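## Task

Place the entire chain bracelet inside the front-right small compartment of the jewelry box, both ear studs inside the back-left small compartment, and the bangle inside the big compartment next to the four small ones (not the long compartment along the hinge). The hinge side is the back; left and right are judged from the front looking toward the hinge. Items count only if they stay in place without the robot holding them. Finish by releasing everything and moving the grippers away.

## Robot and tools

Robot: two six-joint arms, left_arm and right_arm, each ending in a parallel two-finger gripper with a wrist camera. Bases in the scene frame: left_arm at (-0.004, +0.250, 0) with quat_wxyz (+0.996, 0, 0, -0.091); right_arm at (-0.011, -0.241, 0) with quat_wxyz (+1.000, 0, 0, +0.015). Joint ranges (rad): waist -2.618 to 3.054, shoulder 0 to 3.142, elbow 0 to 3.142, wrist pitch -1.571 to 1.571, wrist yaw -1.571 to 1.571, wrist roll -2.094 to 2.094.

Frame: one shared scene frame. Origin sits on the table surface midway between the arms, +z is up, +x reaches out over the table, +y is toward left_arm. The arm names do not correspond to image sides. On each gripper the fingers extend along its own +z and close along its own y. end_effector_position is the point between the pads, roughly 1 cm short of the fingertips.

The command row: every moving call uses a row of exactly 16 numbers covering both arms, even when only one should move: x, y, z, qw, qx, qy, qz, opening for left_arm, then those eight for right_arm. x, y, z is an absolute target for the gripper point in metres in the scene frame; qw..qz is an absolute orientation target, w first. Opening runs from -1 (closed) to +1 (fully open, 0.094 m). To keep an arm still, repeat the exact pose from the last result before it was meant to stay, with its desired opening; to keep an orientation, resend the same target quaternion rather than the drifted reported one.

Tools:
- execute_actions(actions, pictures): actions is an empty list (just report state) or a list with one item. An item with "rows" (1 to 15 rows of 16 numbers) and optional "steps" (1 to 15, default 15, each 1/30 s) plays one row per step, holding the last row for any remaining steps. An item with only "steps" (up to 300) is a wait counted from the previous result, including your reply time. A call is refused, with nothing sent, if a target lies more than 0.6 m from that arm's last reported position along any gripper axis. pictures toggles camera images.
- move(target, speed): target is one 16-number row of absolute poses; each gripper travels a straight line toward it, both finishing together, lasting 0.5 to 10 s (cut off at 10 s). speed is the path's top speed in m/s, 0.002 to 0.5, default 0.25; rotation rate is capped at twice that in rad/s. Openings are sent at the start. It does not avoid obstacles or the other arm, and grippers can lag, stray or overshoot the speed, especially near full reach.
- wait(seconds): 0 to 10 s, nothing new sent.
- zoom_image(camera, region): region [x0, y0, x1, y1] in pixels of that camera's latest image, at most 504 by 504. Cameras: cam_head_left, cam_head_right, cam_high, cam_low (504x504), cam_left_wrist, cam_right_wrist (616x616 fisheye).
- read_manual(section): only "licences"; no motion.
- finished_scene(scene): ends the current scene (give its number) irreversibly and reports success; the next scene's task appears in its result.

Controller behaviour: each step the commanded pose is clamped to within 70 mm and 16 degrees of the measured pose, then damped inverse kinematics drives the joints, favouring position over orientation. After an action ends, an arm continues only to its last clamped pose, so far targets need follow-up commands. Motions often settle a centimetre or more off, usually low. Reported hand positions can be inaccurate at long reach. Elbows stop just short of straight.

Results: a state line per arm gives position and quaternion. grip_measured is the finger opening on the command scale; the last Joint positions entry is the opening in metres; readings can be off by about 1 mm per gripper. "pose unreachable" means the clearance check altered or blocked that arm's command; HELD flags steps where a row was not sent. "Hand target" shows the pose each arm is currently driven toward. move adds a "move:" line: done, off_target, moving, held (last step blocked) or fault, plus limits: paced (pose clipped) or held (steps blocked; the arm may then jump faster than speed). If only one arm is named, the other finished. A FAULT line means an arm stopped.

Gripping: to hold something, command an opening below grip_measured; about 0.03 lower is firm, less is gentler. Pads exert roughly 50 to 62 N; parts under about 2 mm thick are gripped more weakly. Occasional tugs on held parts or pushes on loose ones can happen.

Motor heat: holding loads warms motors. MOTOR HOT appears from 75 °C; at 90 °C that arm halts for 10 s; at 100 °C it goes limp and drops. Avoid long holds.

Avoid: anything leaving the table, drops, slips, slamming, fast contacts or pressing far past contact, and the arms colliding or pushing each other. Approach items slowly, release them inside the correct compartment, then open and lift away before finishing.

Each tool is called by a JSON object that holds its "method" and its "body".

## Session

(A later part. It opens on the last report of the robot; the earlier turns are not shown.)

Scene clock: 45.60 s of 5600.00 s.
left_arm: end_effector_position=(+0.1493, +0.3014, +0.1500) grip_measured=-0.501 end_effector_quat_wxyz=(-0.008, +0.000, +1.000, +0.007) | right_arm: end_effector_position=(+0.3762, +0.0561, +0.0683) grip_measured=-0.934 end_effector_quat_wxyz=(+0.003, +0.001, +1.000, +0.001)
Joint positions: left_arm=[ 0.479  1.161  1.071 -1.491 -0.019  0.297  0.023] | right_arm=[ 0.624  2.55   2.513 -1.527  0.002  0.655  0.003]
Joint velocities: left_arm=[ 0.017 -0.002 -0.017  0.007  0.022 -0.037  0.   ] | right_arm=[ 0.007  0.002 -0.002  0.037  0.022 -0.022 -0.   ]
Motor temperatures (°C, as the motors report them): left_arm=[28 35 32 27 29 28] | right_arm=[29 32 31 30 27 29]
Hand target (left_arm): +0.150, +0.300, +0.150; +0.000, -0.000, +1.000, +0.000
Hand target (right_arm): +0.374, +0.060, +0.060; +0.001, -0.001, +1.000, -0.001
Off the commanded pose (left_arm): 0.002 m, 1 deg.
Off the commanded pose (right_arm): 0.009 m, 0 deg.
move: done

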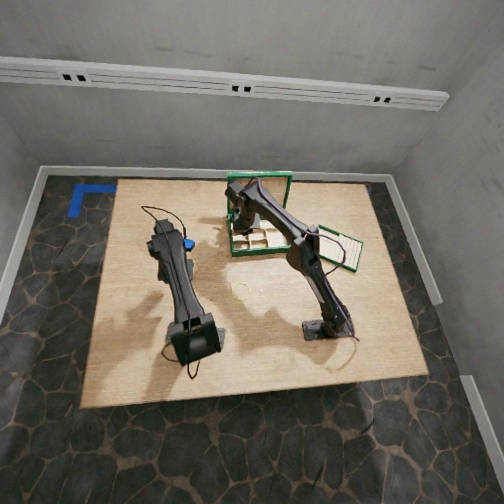

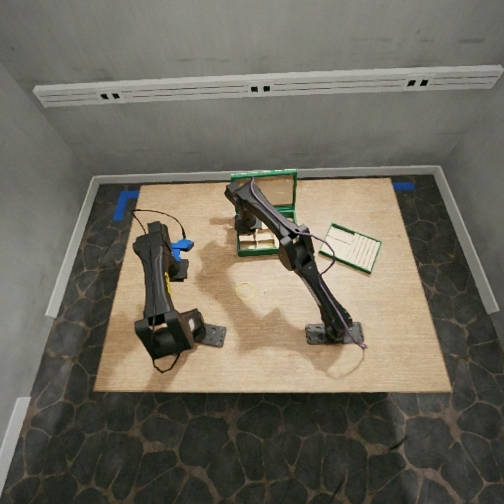

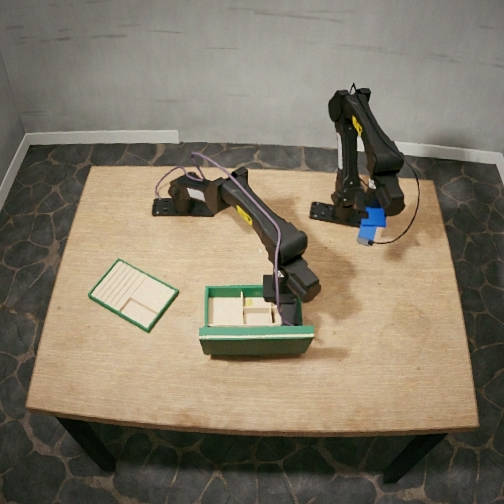

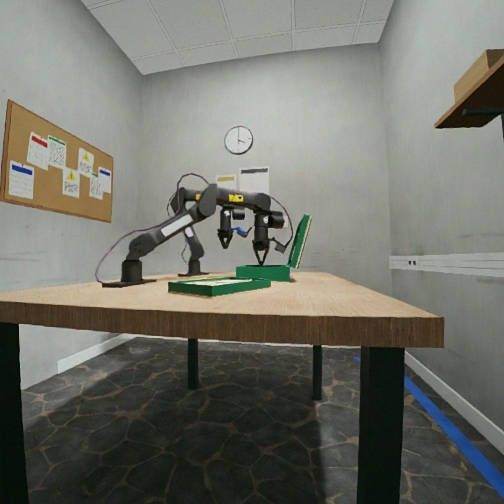

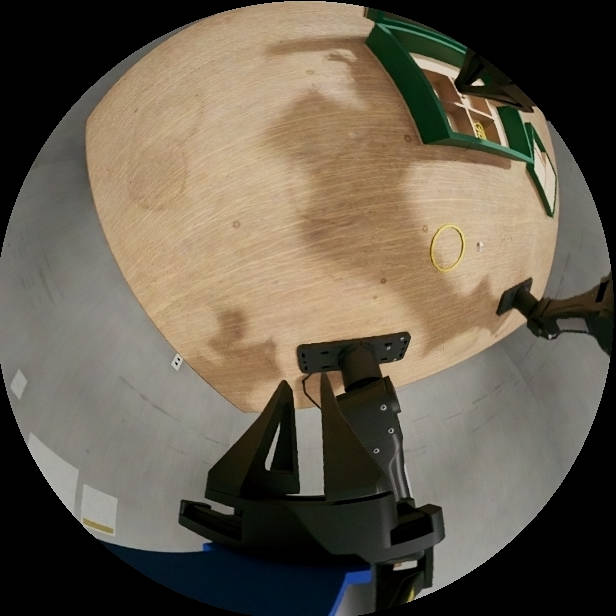

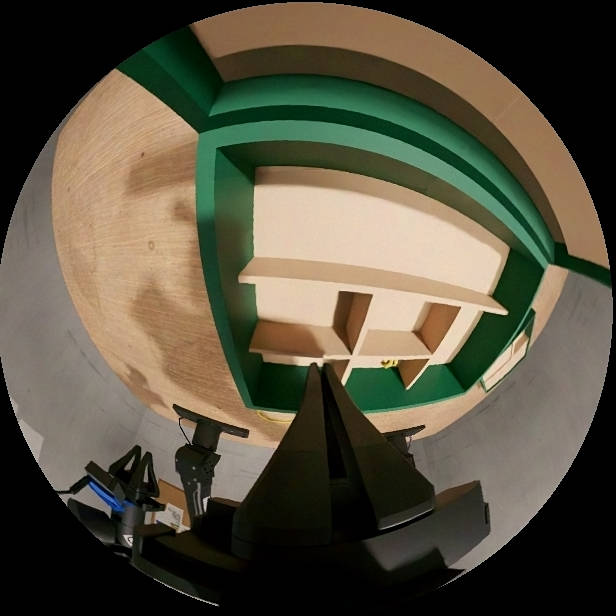

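{"method": "move", "body": {"target": [0.15,0.3,0.15,0,0,1,0,-0.5,0.385,0.068,0.03,0,0,1,0,-0.95], "speed": 0.04}}

{"method": "move", "body": {"target": [0.15,0.3,0.15,0,0,1,0,-0.5,0.385,0.068,0.03,0,0,1,0,-0.6]}}

{"method": "move", "body": {"target": [0.15,0.3,0.15,0,0,1,0,-0.5,0.375,0.06,0.11,0,0,1,0,-0.5], "speed": 0.1}}

{"method": "move", "body": {"target": [0.15,0.3,0.15,0,0,1,0,-0.5,0.16,0.0,0.025,0,0,1,0,-0.3], "speed": 0.15}}

Scene clock: 48.60 s of 5600.00 s.
left_arm: end_effector_position=(+0.1493, +0.3014, +0.1500) grip_measured=-0.501 end_effector_quat_wxyz=(-0.008, +0.000, +1.000, +0.007) | right_arm: end_effector_position=(+0.3813, +0.0600, +0.0315) grip_measured=-0.934 end_effector_quat_wxyz=(-0.009, +0.001, +1.000, -0.008)
Joint positions: left_arm=[ 0.479  1.161  1.071 -1.491 -0.019  0.297  0.023] | right_arm=[ 0.624  2.628  2.513 -1.479  0.002  0.656  0.003]
Joint velocities: left_arm=[ 0.002 -0.012  0.007  0.022 -0.066 -0.051 -0.   ] | right_arm=[-0.002  0.007 -0.017 -0.066 -0.007  0.007 -0.   ]
Motor temperatures (°C, as the motors report them): left_arm=[28 34 32 27 29 28] | right_arm=[29 34 30 30 27 29]
Hand target (left_arm): +0.150, +0.300, +0.150; -0.000, -0.000, +1.000, +0.000
Hand target (right_arm): +0.385, +0.068, +0.030; +0.000, -0.000, +1.000, +0.000
Off the commanded pose (left_arm): 0.002 m, 1 deg.
Off the commanded pose (right_arm): 0.009 m, 1 deg.
move: done

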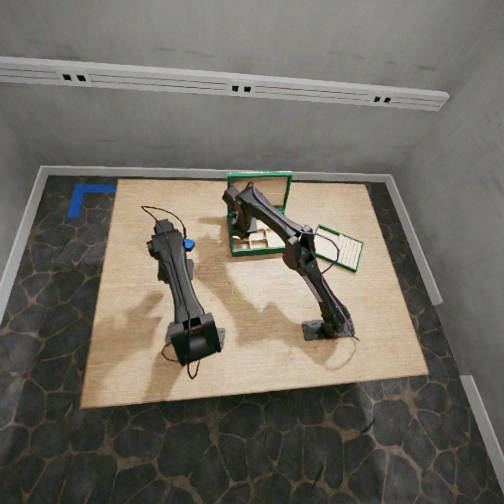

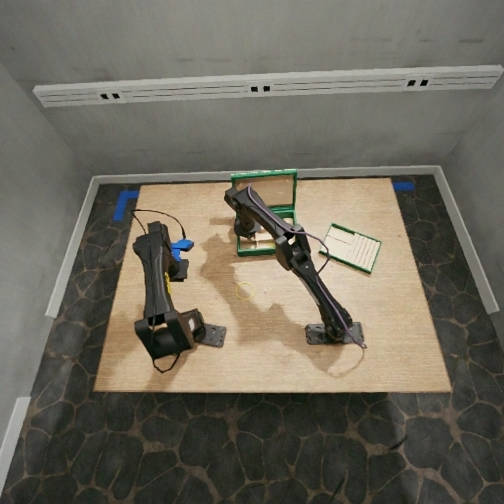

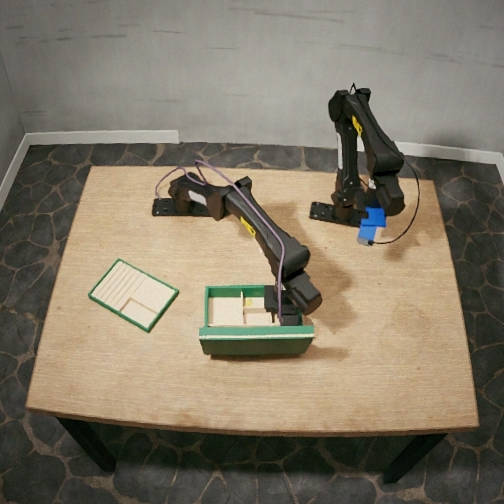

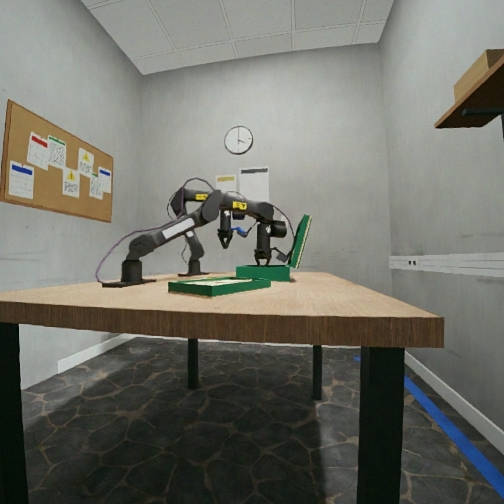

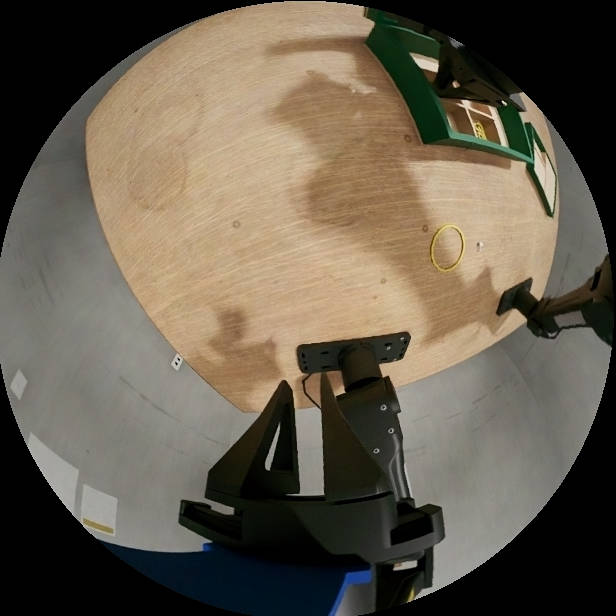

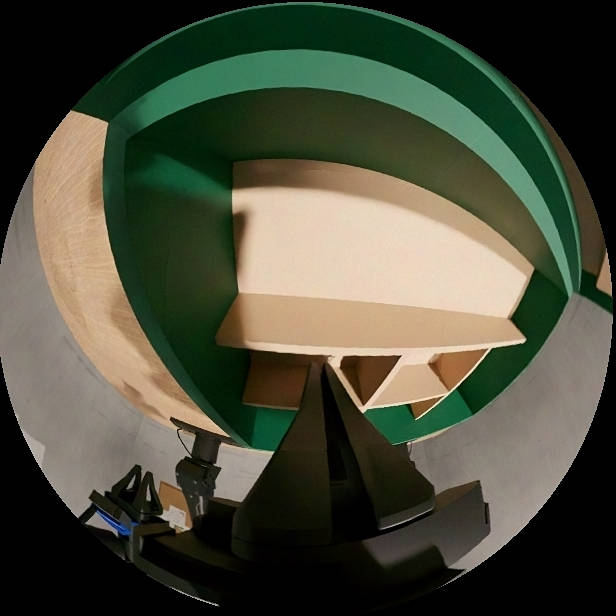

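Scene clock: 49.30 s of 5600.00 s.
left_arm: end_effector_position=(+0.1493, +0.3014, +0.1500) grip_measured=-0.501 end_effector_quat_wxyz=(-0.008, +0.000, +1.000, +0.007) | right_arm: end_effector_position=(+0.3813, +0.0600, +0.0315) grip_measured=-0.602 end_effector_quat_wxyz=(-0.009, +0.001, +1.000, -0.008)
Joint positions: left_arm=[ 0.479  1.161  1.071 -1.491 -0.019  0.297  0.023] | right_arm=[ 0.624  2.628  2.513 -1.479  0.002  0.656  0.019]
Joint velocities: left_arm=[ 0.012 -0.002 -0.017  0.007  0.037  0.007 -0.   ] | right_arm=[-0.002 -0.012  0.007 -0.022 -0.051 -0.051  0.   ]
Motor temperatures (°C, as the motors report them): left_arm=[28 34 32 27 29 28] | right_arm=[29 34 30 30 27 29]
Hand target (left_arm): +0.150, +0.300, +0.150; -0.000, -0.000, +1.000, +0.000
Hand target (right_arm): +0.385, +0.068, +0.030; +0.000, -0.000, +1.000, +0.000
Off the commanded pose (left_arm): 0.002 m, 1 deg.
Off the commanded pose (right_arm): 0.009 m, 1 deg.
move: done

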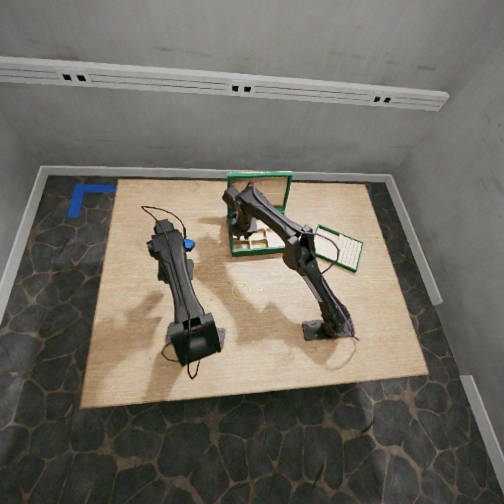

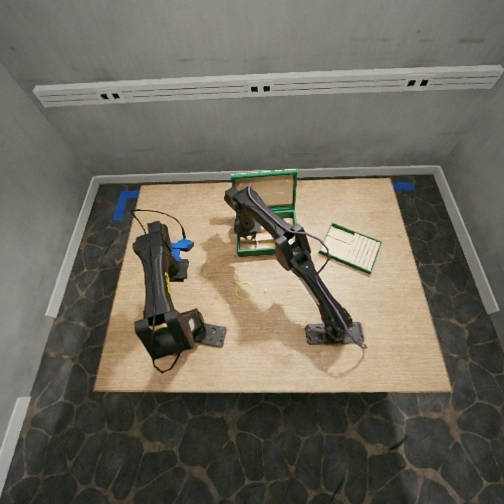

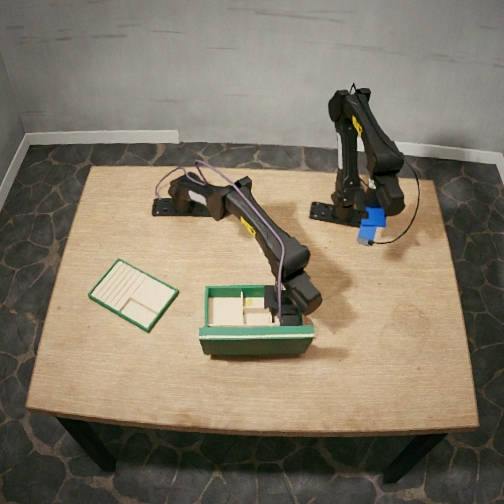

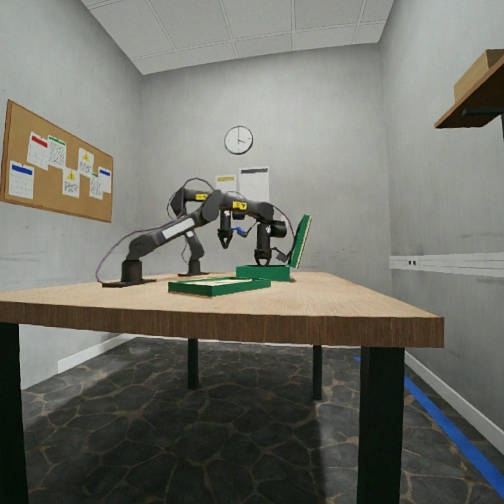

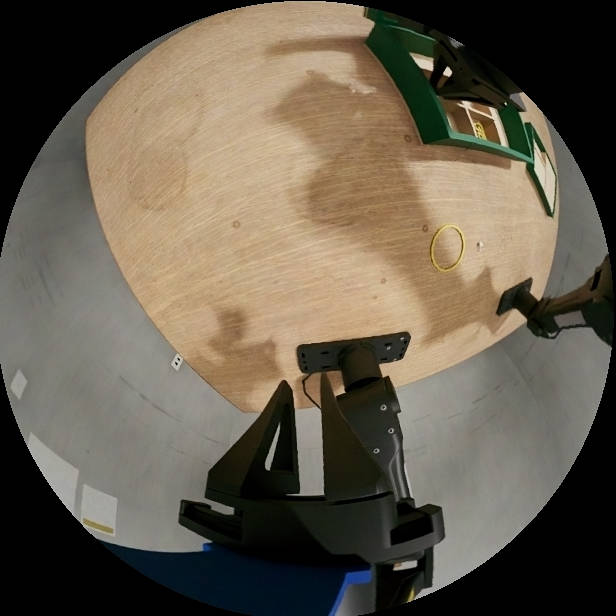

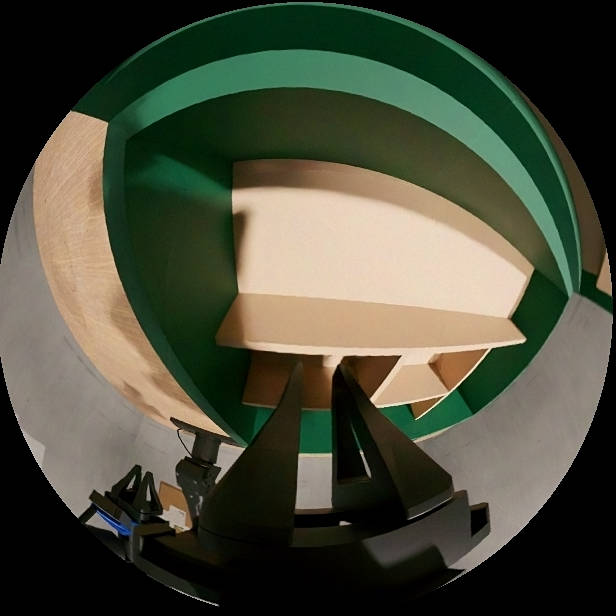

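Scene clock: 50.47 s of 5600.00 s.
left_arm: end_effector_position=(+0.1493, +0.3014, +0.1500) grip_measured=-0.501 end_effector_quat_wxyz=(-0.008, +0.000, +1.000, +0.007) | right_arm: end_effector_position=(+0.3840, +0.0621, +0.1125) grip_measured=-0.502 end_effector_quat_wxyz=(+0.046, +0.002, +0.998, +0.034)
Joint positions: left_arm=[ 0.479  1.161  1.071 -1.491 -0.019  0.297  0.023] | right_arm=[ 0.624  2.493  2.58  -1.543  0.002  0.657  0.023]
Joint velocities: left_arm=[ 0.007  0.002 -0.007  0.007 -0.007 -0.11  -0.001] | right_arm=[-0.017 -0.002 -0.002 -0.007  0.022 -0.081 -0.001]
Motor temperatures (°C, as the motors report them): left_arm=[28 34 32 27 29 28] | right_arm=[29 34 30 30 27 29]
Hand target (left_arm): +0.150, +0.300, +0.150; -0.000, -0.000, +1.000, +0.000
Hand target (right_arm): +0.375, +0.060, +0.110; +0.032, +0.001, +0.999, +0.025
Off the commanded pose (left_arm): 0.002 m, 1 deg.
Off the commanded pose (right_arm): 0.010 m, 7 deg.
joint sent to its limit (right arm) — the command would take joint 4 (wrist pitch) past its lower limit, so that joint was sent only as far as its limit.
move: off_target (right_arm)

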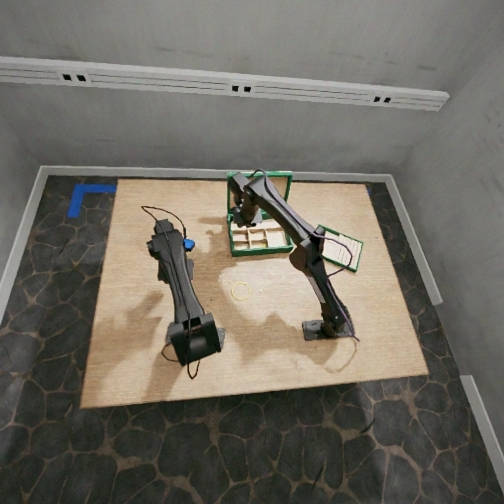

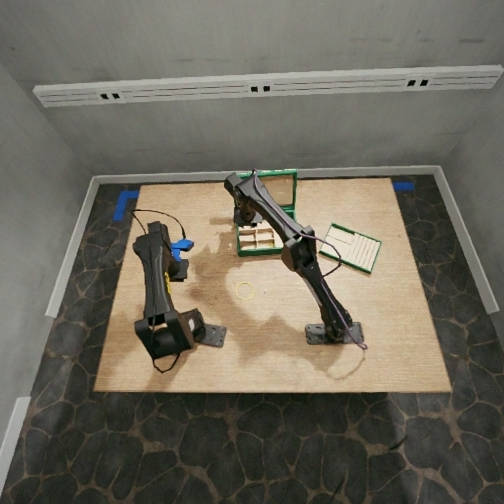

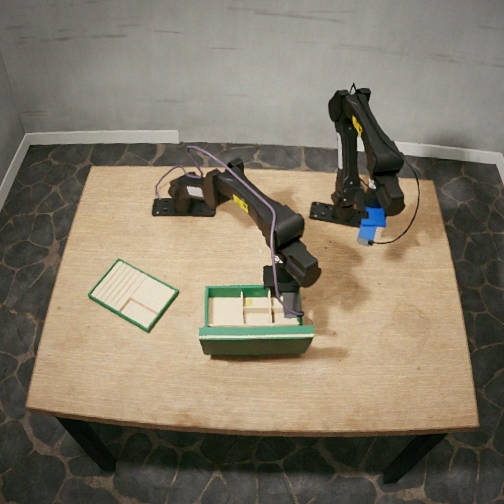

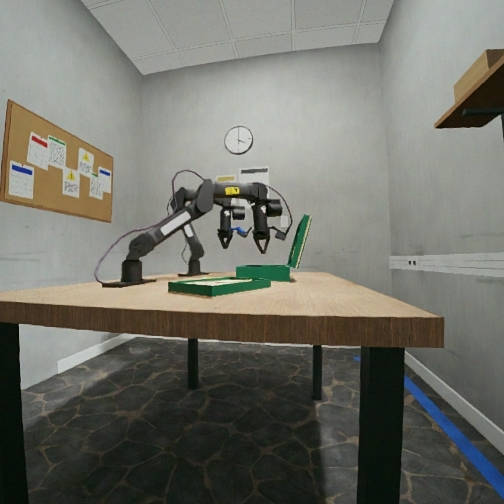

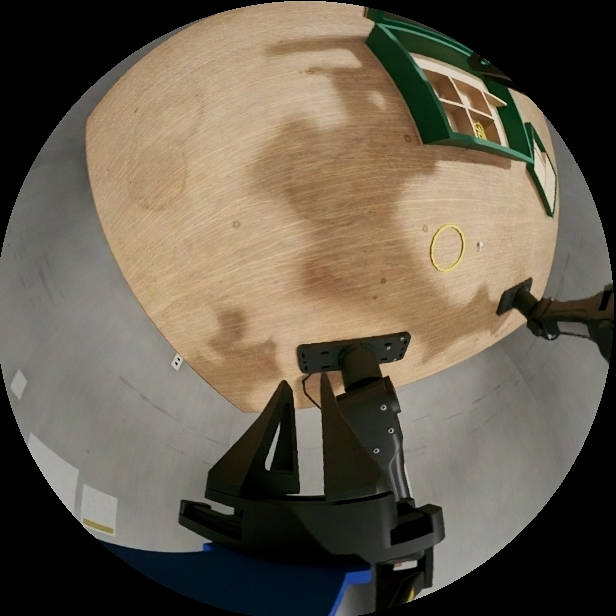

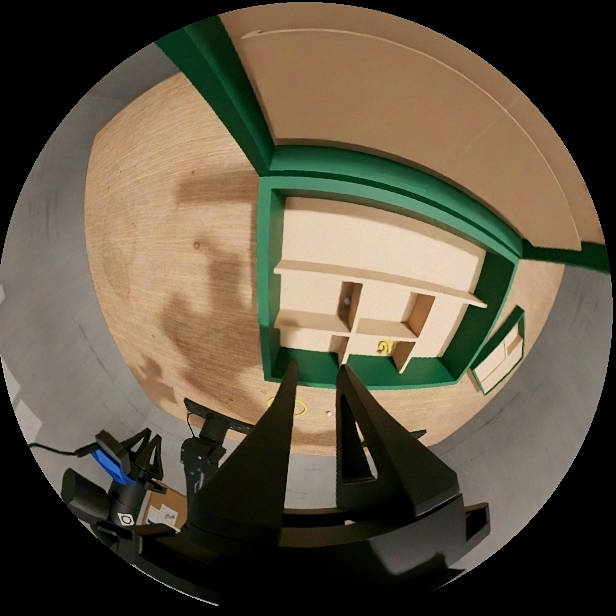

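Scene clock: 52.73 s of 5600.00 s.
left_arm: end_effector_position=(+0.1493, +0.3014, +0.1500) grip_measured=-0.501 end_effector_quat_wxyz=(-0.008, +0.000, +1.000, +0.007) | right_arm: end_effector_position=(+0.1590, -0.0016, +0.0232) grip_measured=-0.302 end_effector_quat_wxyz=(-0.005, -0.001, +1.000, -0.009)
Joint positions: left_arm=[ 0.479  1.161  1.071 -1.491 -0.019  0.297  0.023] | right_arm=[ 0.922  1.761  1.086 -0.916  0.002  0.951  0.033]
Joint velocities: left_arm=[ 0.002 -0.012  0.007 -0.081 -0.022  0.051 -0.   ] | right_arm=[-0.007  0.002 -0.002 -0.007  0.022 -0.081  0.   ]
Motor temperatures (°C, as the motors report them): left_arm=[28 33 32 27 29 28] | right_arm=[29 35 30 30 27 29]
Hand target (left_arm): +0.150, +0.300, +0.150; -0.000, -0.000, +1.000, +0.000
Hand target (right_arm): +0.159, +0.000, +0.025; +0.002, -0.001, +1.000, -0.000
Off the commanded pose (left_arm): 0.002 m, 1 deg.
Off the commanded pose (right_arm): 0.003 m, 1 deg.
move: done

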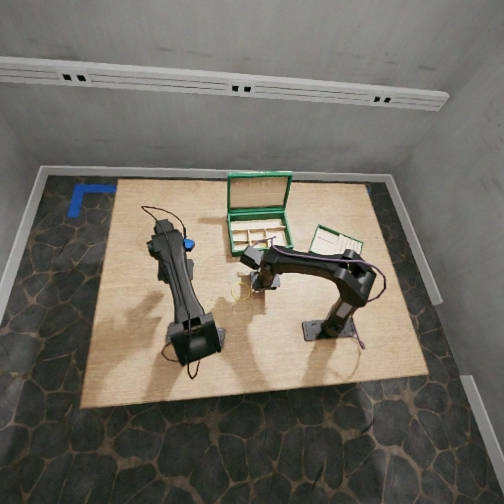

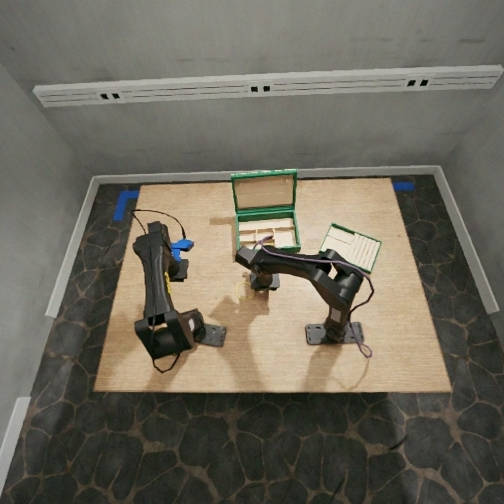

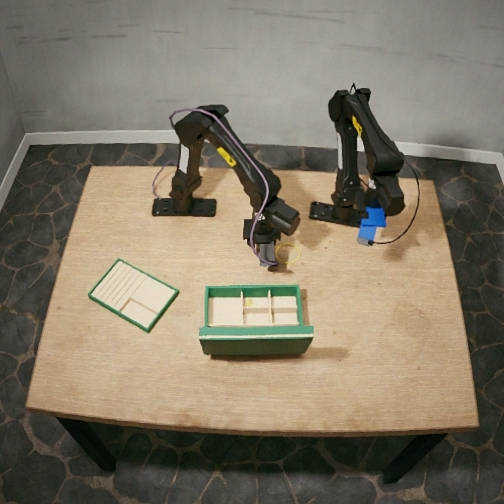

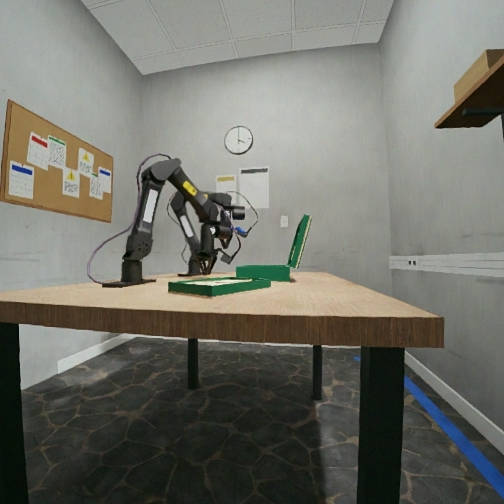

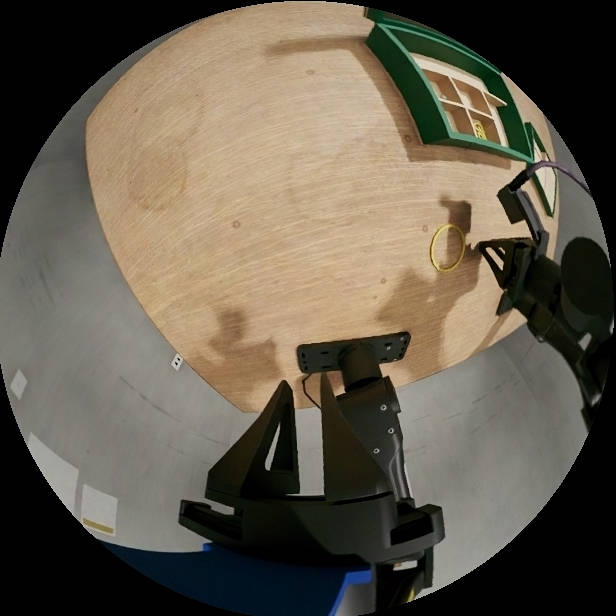

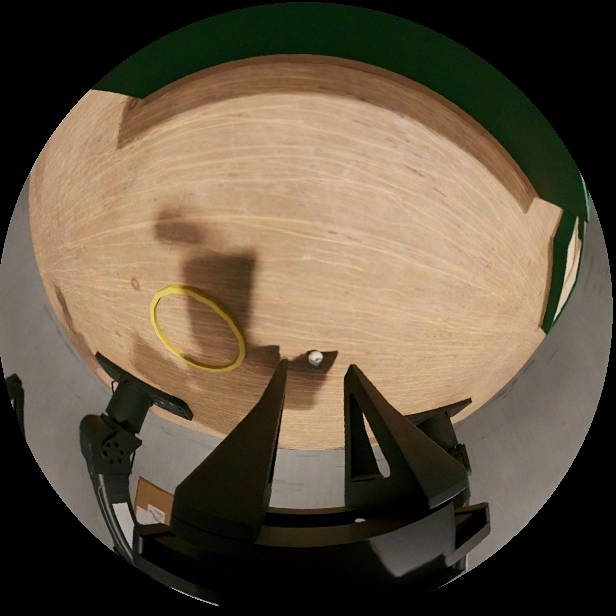

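{"method": "move", "body": {"target": [0.15,0.3,0.15,0,0,1,0,-0.5,0.15,0.0,0.004,0,0,1,0,-0.3], "speed": 0.05}}

{"method": "move", "body": {"target": [0.15,0.3,0.15,0,0,1,0,-0.5,0.15,0.0,0.004,0,0,1,0,-0.95]}}

{"method": "move", "body": {"target": [0.15,0.3,0.15,0,0,1,0,-0.5,0.2,0.0,0.11,0,0,1,0,-0.95], "speed": 0.15}}

Scene clock: 54.80 s of 5600.00 s.
left_arm: end_effector_position=(+0.1493, +0.3014, +0.1500) grip_measured=-0.501 end_effector_quat_wxyz=(-0.008, +0.000, +1.000, +0.007) | right_arm: end_effector_position=(+0.1533, -0.0004, +0.0081) grip_measured=-0.302 end_effector_quat_wxyz=(+0.001, +0.002, +1.000, -0.000)
Joint positions: left_arm=[ 0.479  1.161  1.071 -1.491 -0.019  0.297  0.023] | right_arm=[ 0.941  1.761  1.02  -0.828  0.002  0.974  0.033]
Joint velocities: left_arm=[-0.002 -0.002 -0.022  0.022  0.066 -0.037 -0.001] | right_arm=[-0.012 -0.002 -0.002 -0.037 -0.066  0.007 -0.   ]
Motor temperatures (°C, as the motors report them): left_arm=[28 33 32 27 29 28] | right_arm=[29 35 30 30 27 29]
Hand target (left_arm): +0.150, +0.300, +0.150; -0.000, -0.000, +1.000, +0.000
Hand target (right_arm): +0.150, -0.000, +0.004; +0.000, -0.000, +1.000, +0.000
Off the commanded pose (left_arm): 0.002 m, 1 deg.
Off the commanded pose (right_arm): 0.005 m, 0 deg.
move: done

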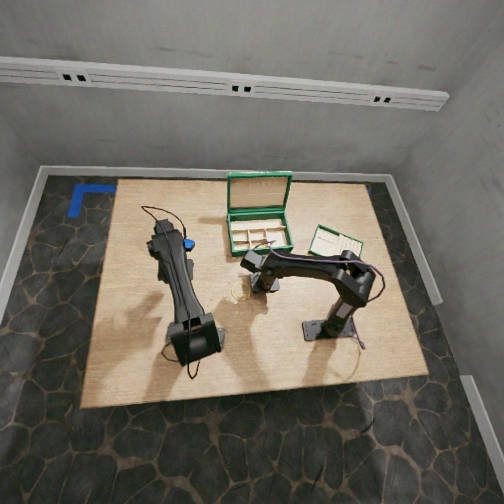

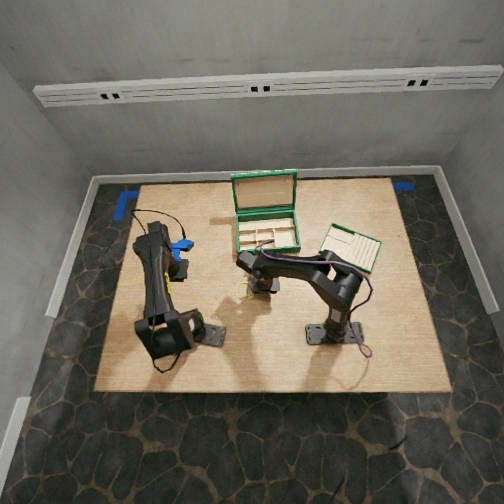

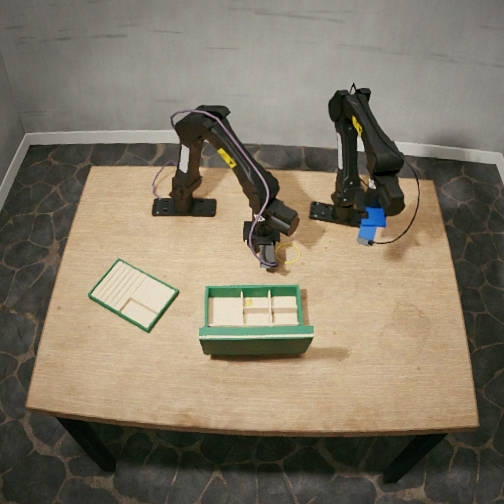

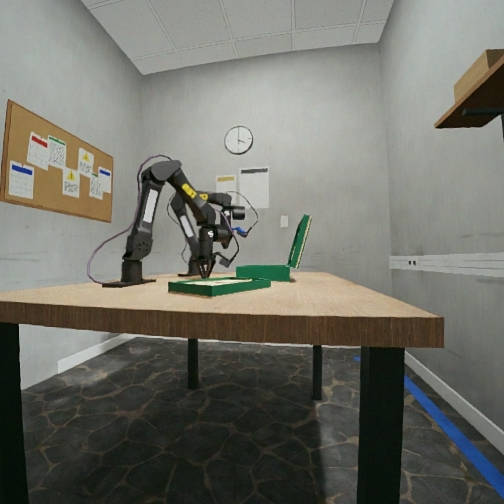

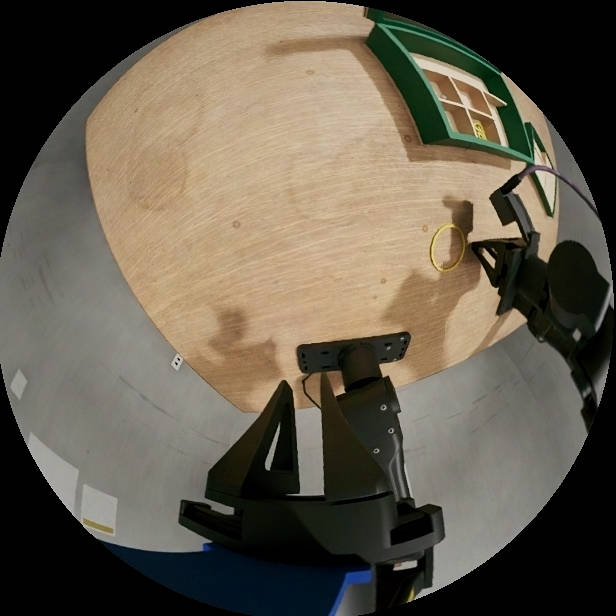

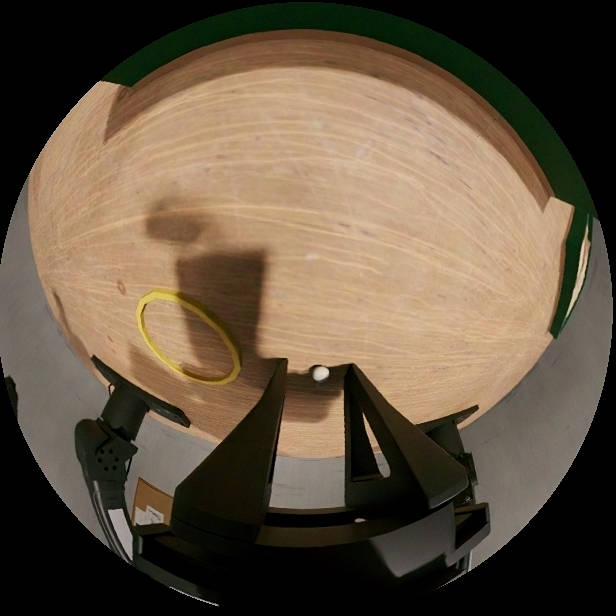

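Scene clock: 55.50 s of 5600.00 s.
left_arm: end_effector_position=(+0.1493, +0.3014, +0.1500) grip_measured=-0.501 end_effector_quat_wxyz=(-0.008, +0.000, +1.000, +0.007) | right_arm: end_effector_position=(+0.1534, -0.0002, +0.0081) grip_measured=-0.919 end_effector_quat_wxyz=(+0.001, +0.002, +1.000, +0.000)
Joint positions: left_arm=[ 0.479  1.161  1.071 -1.491 -0.019  0.297  0.023] | right_arm=[ 0.941  1.761  1.02  -0.828  0.002  0.975  0.004]
Joint velocities: left_arm=[ 0.007  0.007  0.002  0.037 -0.007 -0.022 -0.001] | right_arm=[-0.007 -0.002 -0.007 -0.037  0.037 -0.007  0.   ]
Motor temperatures (°C, as the motors report them): left_arm=[28 33 32 27 29 28] | right_arm=[29 35 30 30 27 29]
Hand target (left_arm): +0.150, +0.300, +0.150; -0.000, -0.000, +1.000, +0.000
Hand target (right_arm): +0.150, -0.000, +0.004; -0.000, +0.000, +1.000, -0.000
Off the commanded pose (left_arm): 0.002 m, 1 deg.
Off the commanded pose (right_arm): 0.005 m, 0 deg.
move: done

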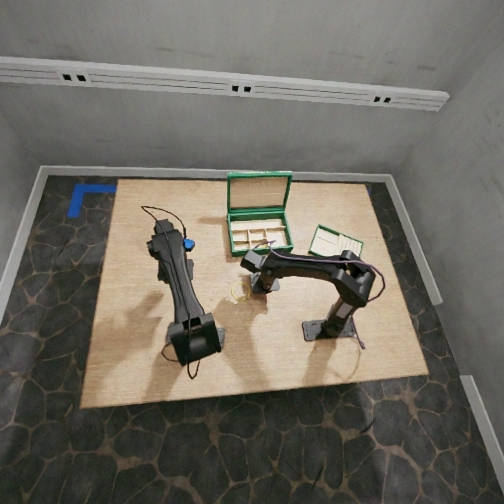

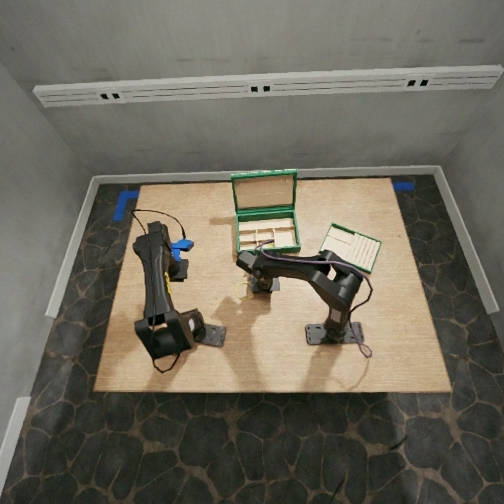

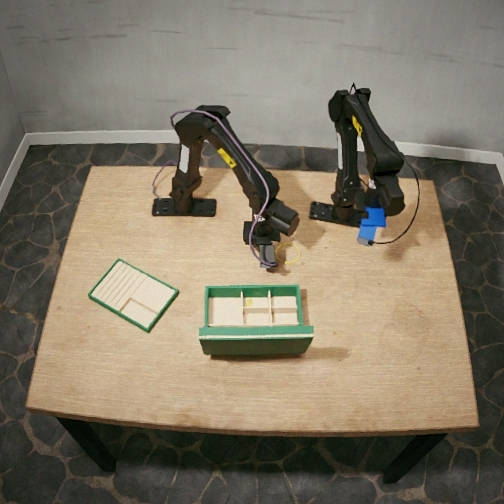

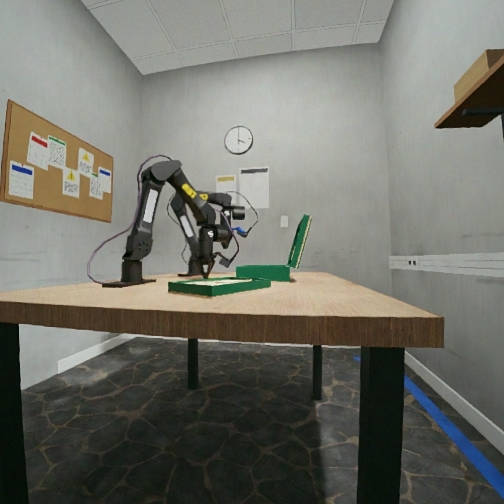

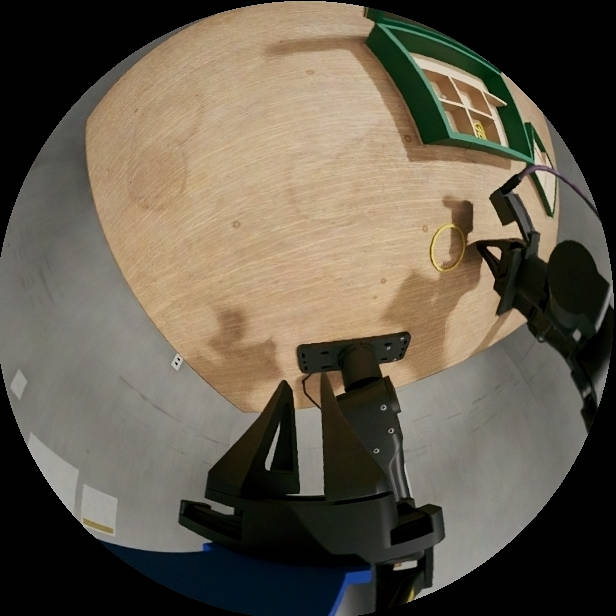

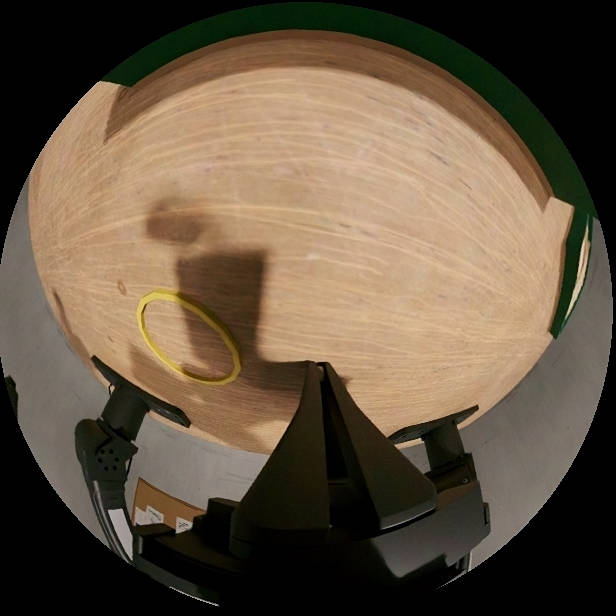

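Scene clock: 56.90 s of 5600.00 s.
left_arm: end_effector_position=(+0.1493, +0.3014, +0.1500) grip_measured=-0.501 end_effector_quat_wxyz=(-0.008, +0.000, +1.000, +0.007) | right_arm: end_effector_position=(+0.2001, +0.0034, +0.1083) grip_measured=-0.919 end_effector_quat_wxyz=(+0.006, -0.001, +1.000, +0.006)
Joint positions: left_arm=[ 0.479  1.161  1.071 -1.491 -0.019  0.297  0.023] | right_arm=[ 0.827  1.752  1.426 -1.229  0.001  0.855  0.004]
Joint velocities: left_arm=[-0.007 -0.012  0.012  0.037 -0.007 -0.022  0.002] | right_arm=[ 0.002 -0.002  0.007 -0.11  -0.051 -0.066 -0.001]
Motor temperatures (°C, as the motors report them): left_arm=[28 33 32 27 29 28] | right_arm=[29 35 30 30 27 29]
Hand target (left_arm): +0.150, +0.300, +0.150; -0.000, -0.000, +1.000, +0.000
Hand target (right_arm): +0.200, +0.001, +0.110; -0.001, -0.000, +1.000, +0.000
Off the commanded pose (left_arm): 0.002 m, 1 deg.
Off the commanded pose (right_arm): 0.004 m, 1 deg.
move: done

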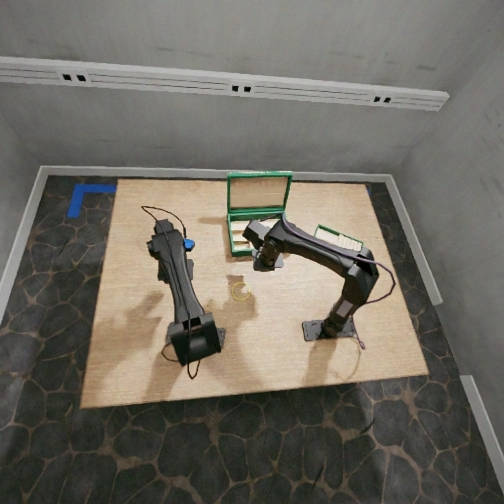

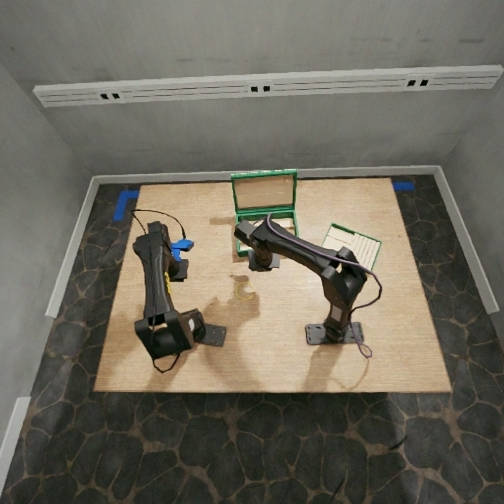

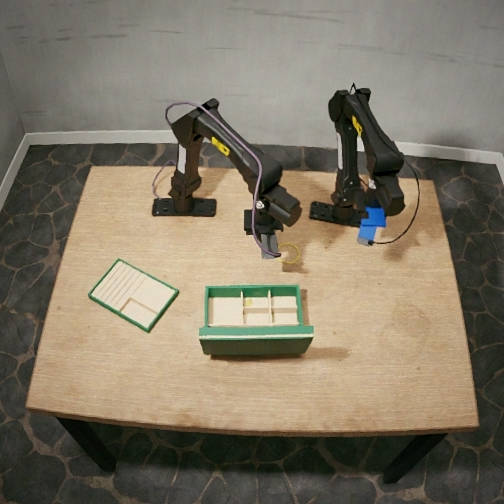

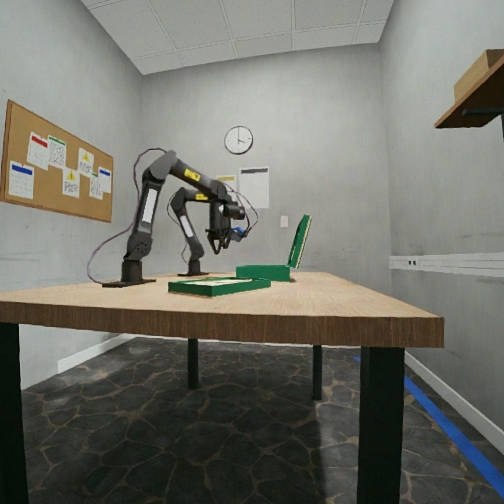

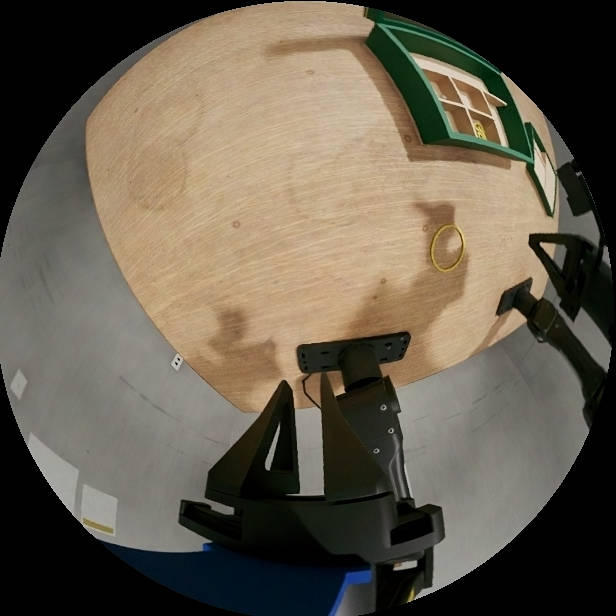

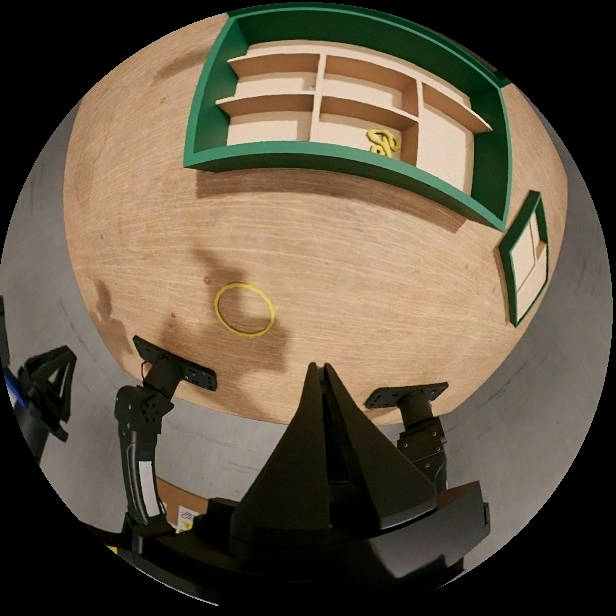

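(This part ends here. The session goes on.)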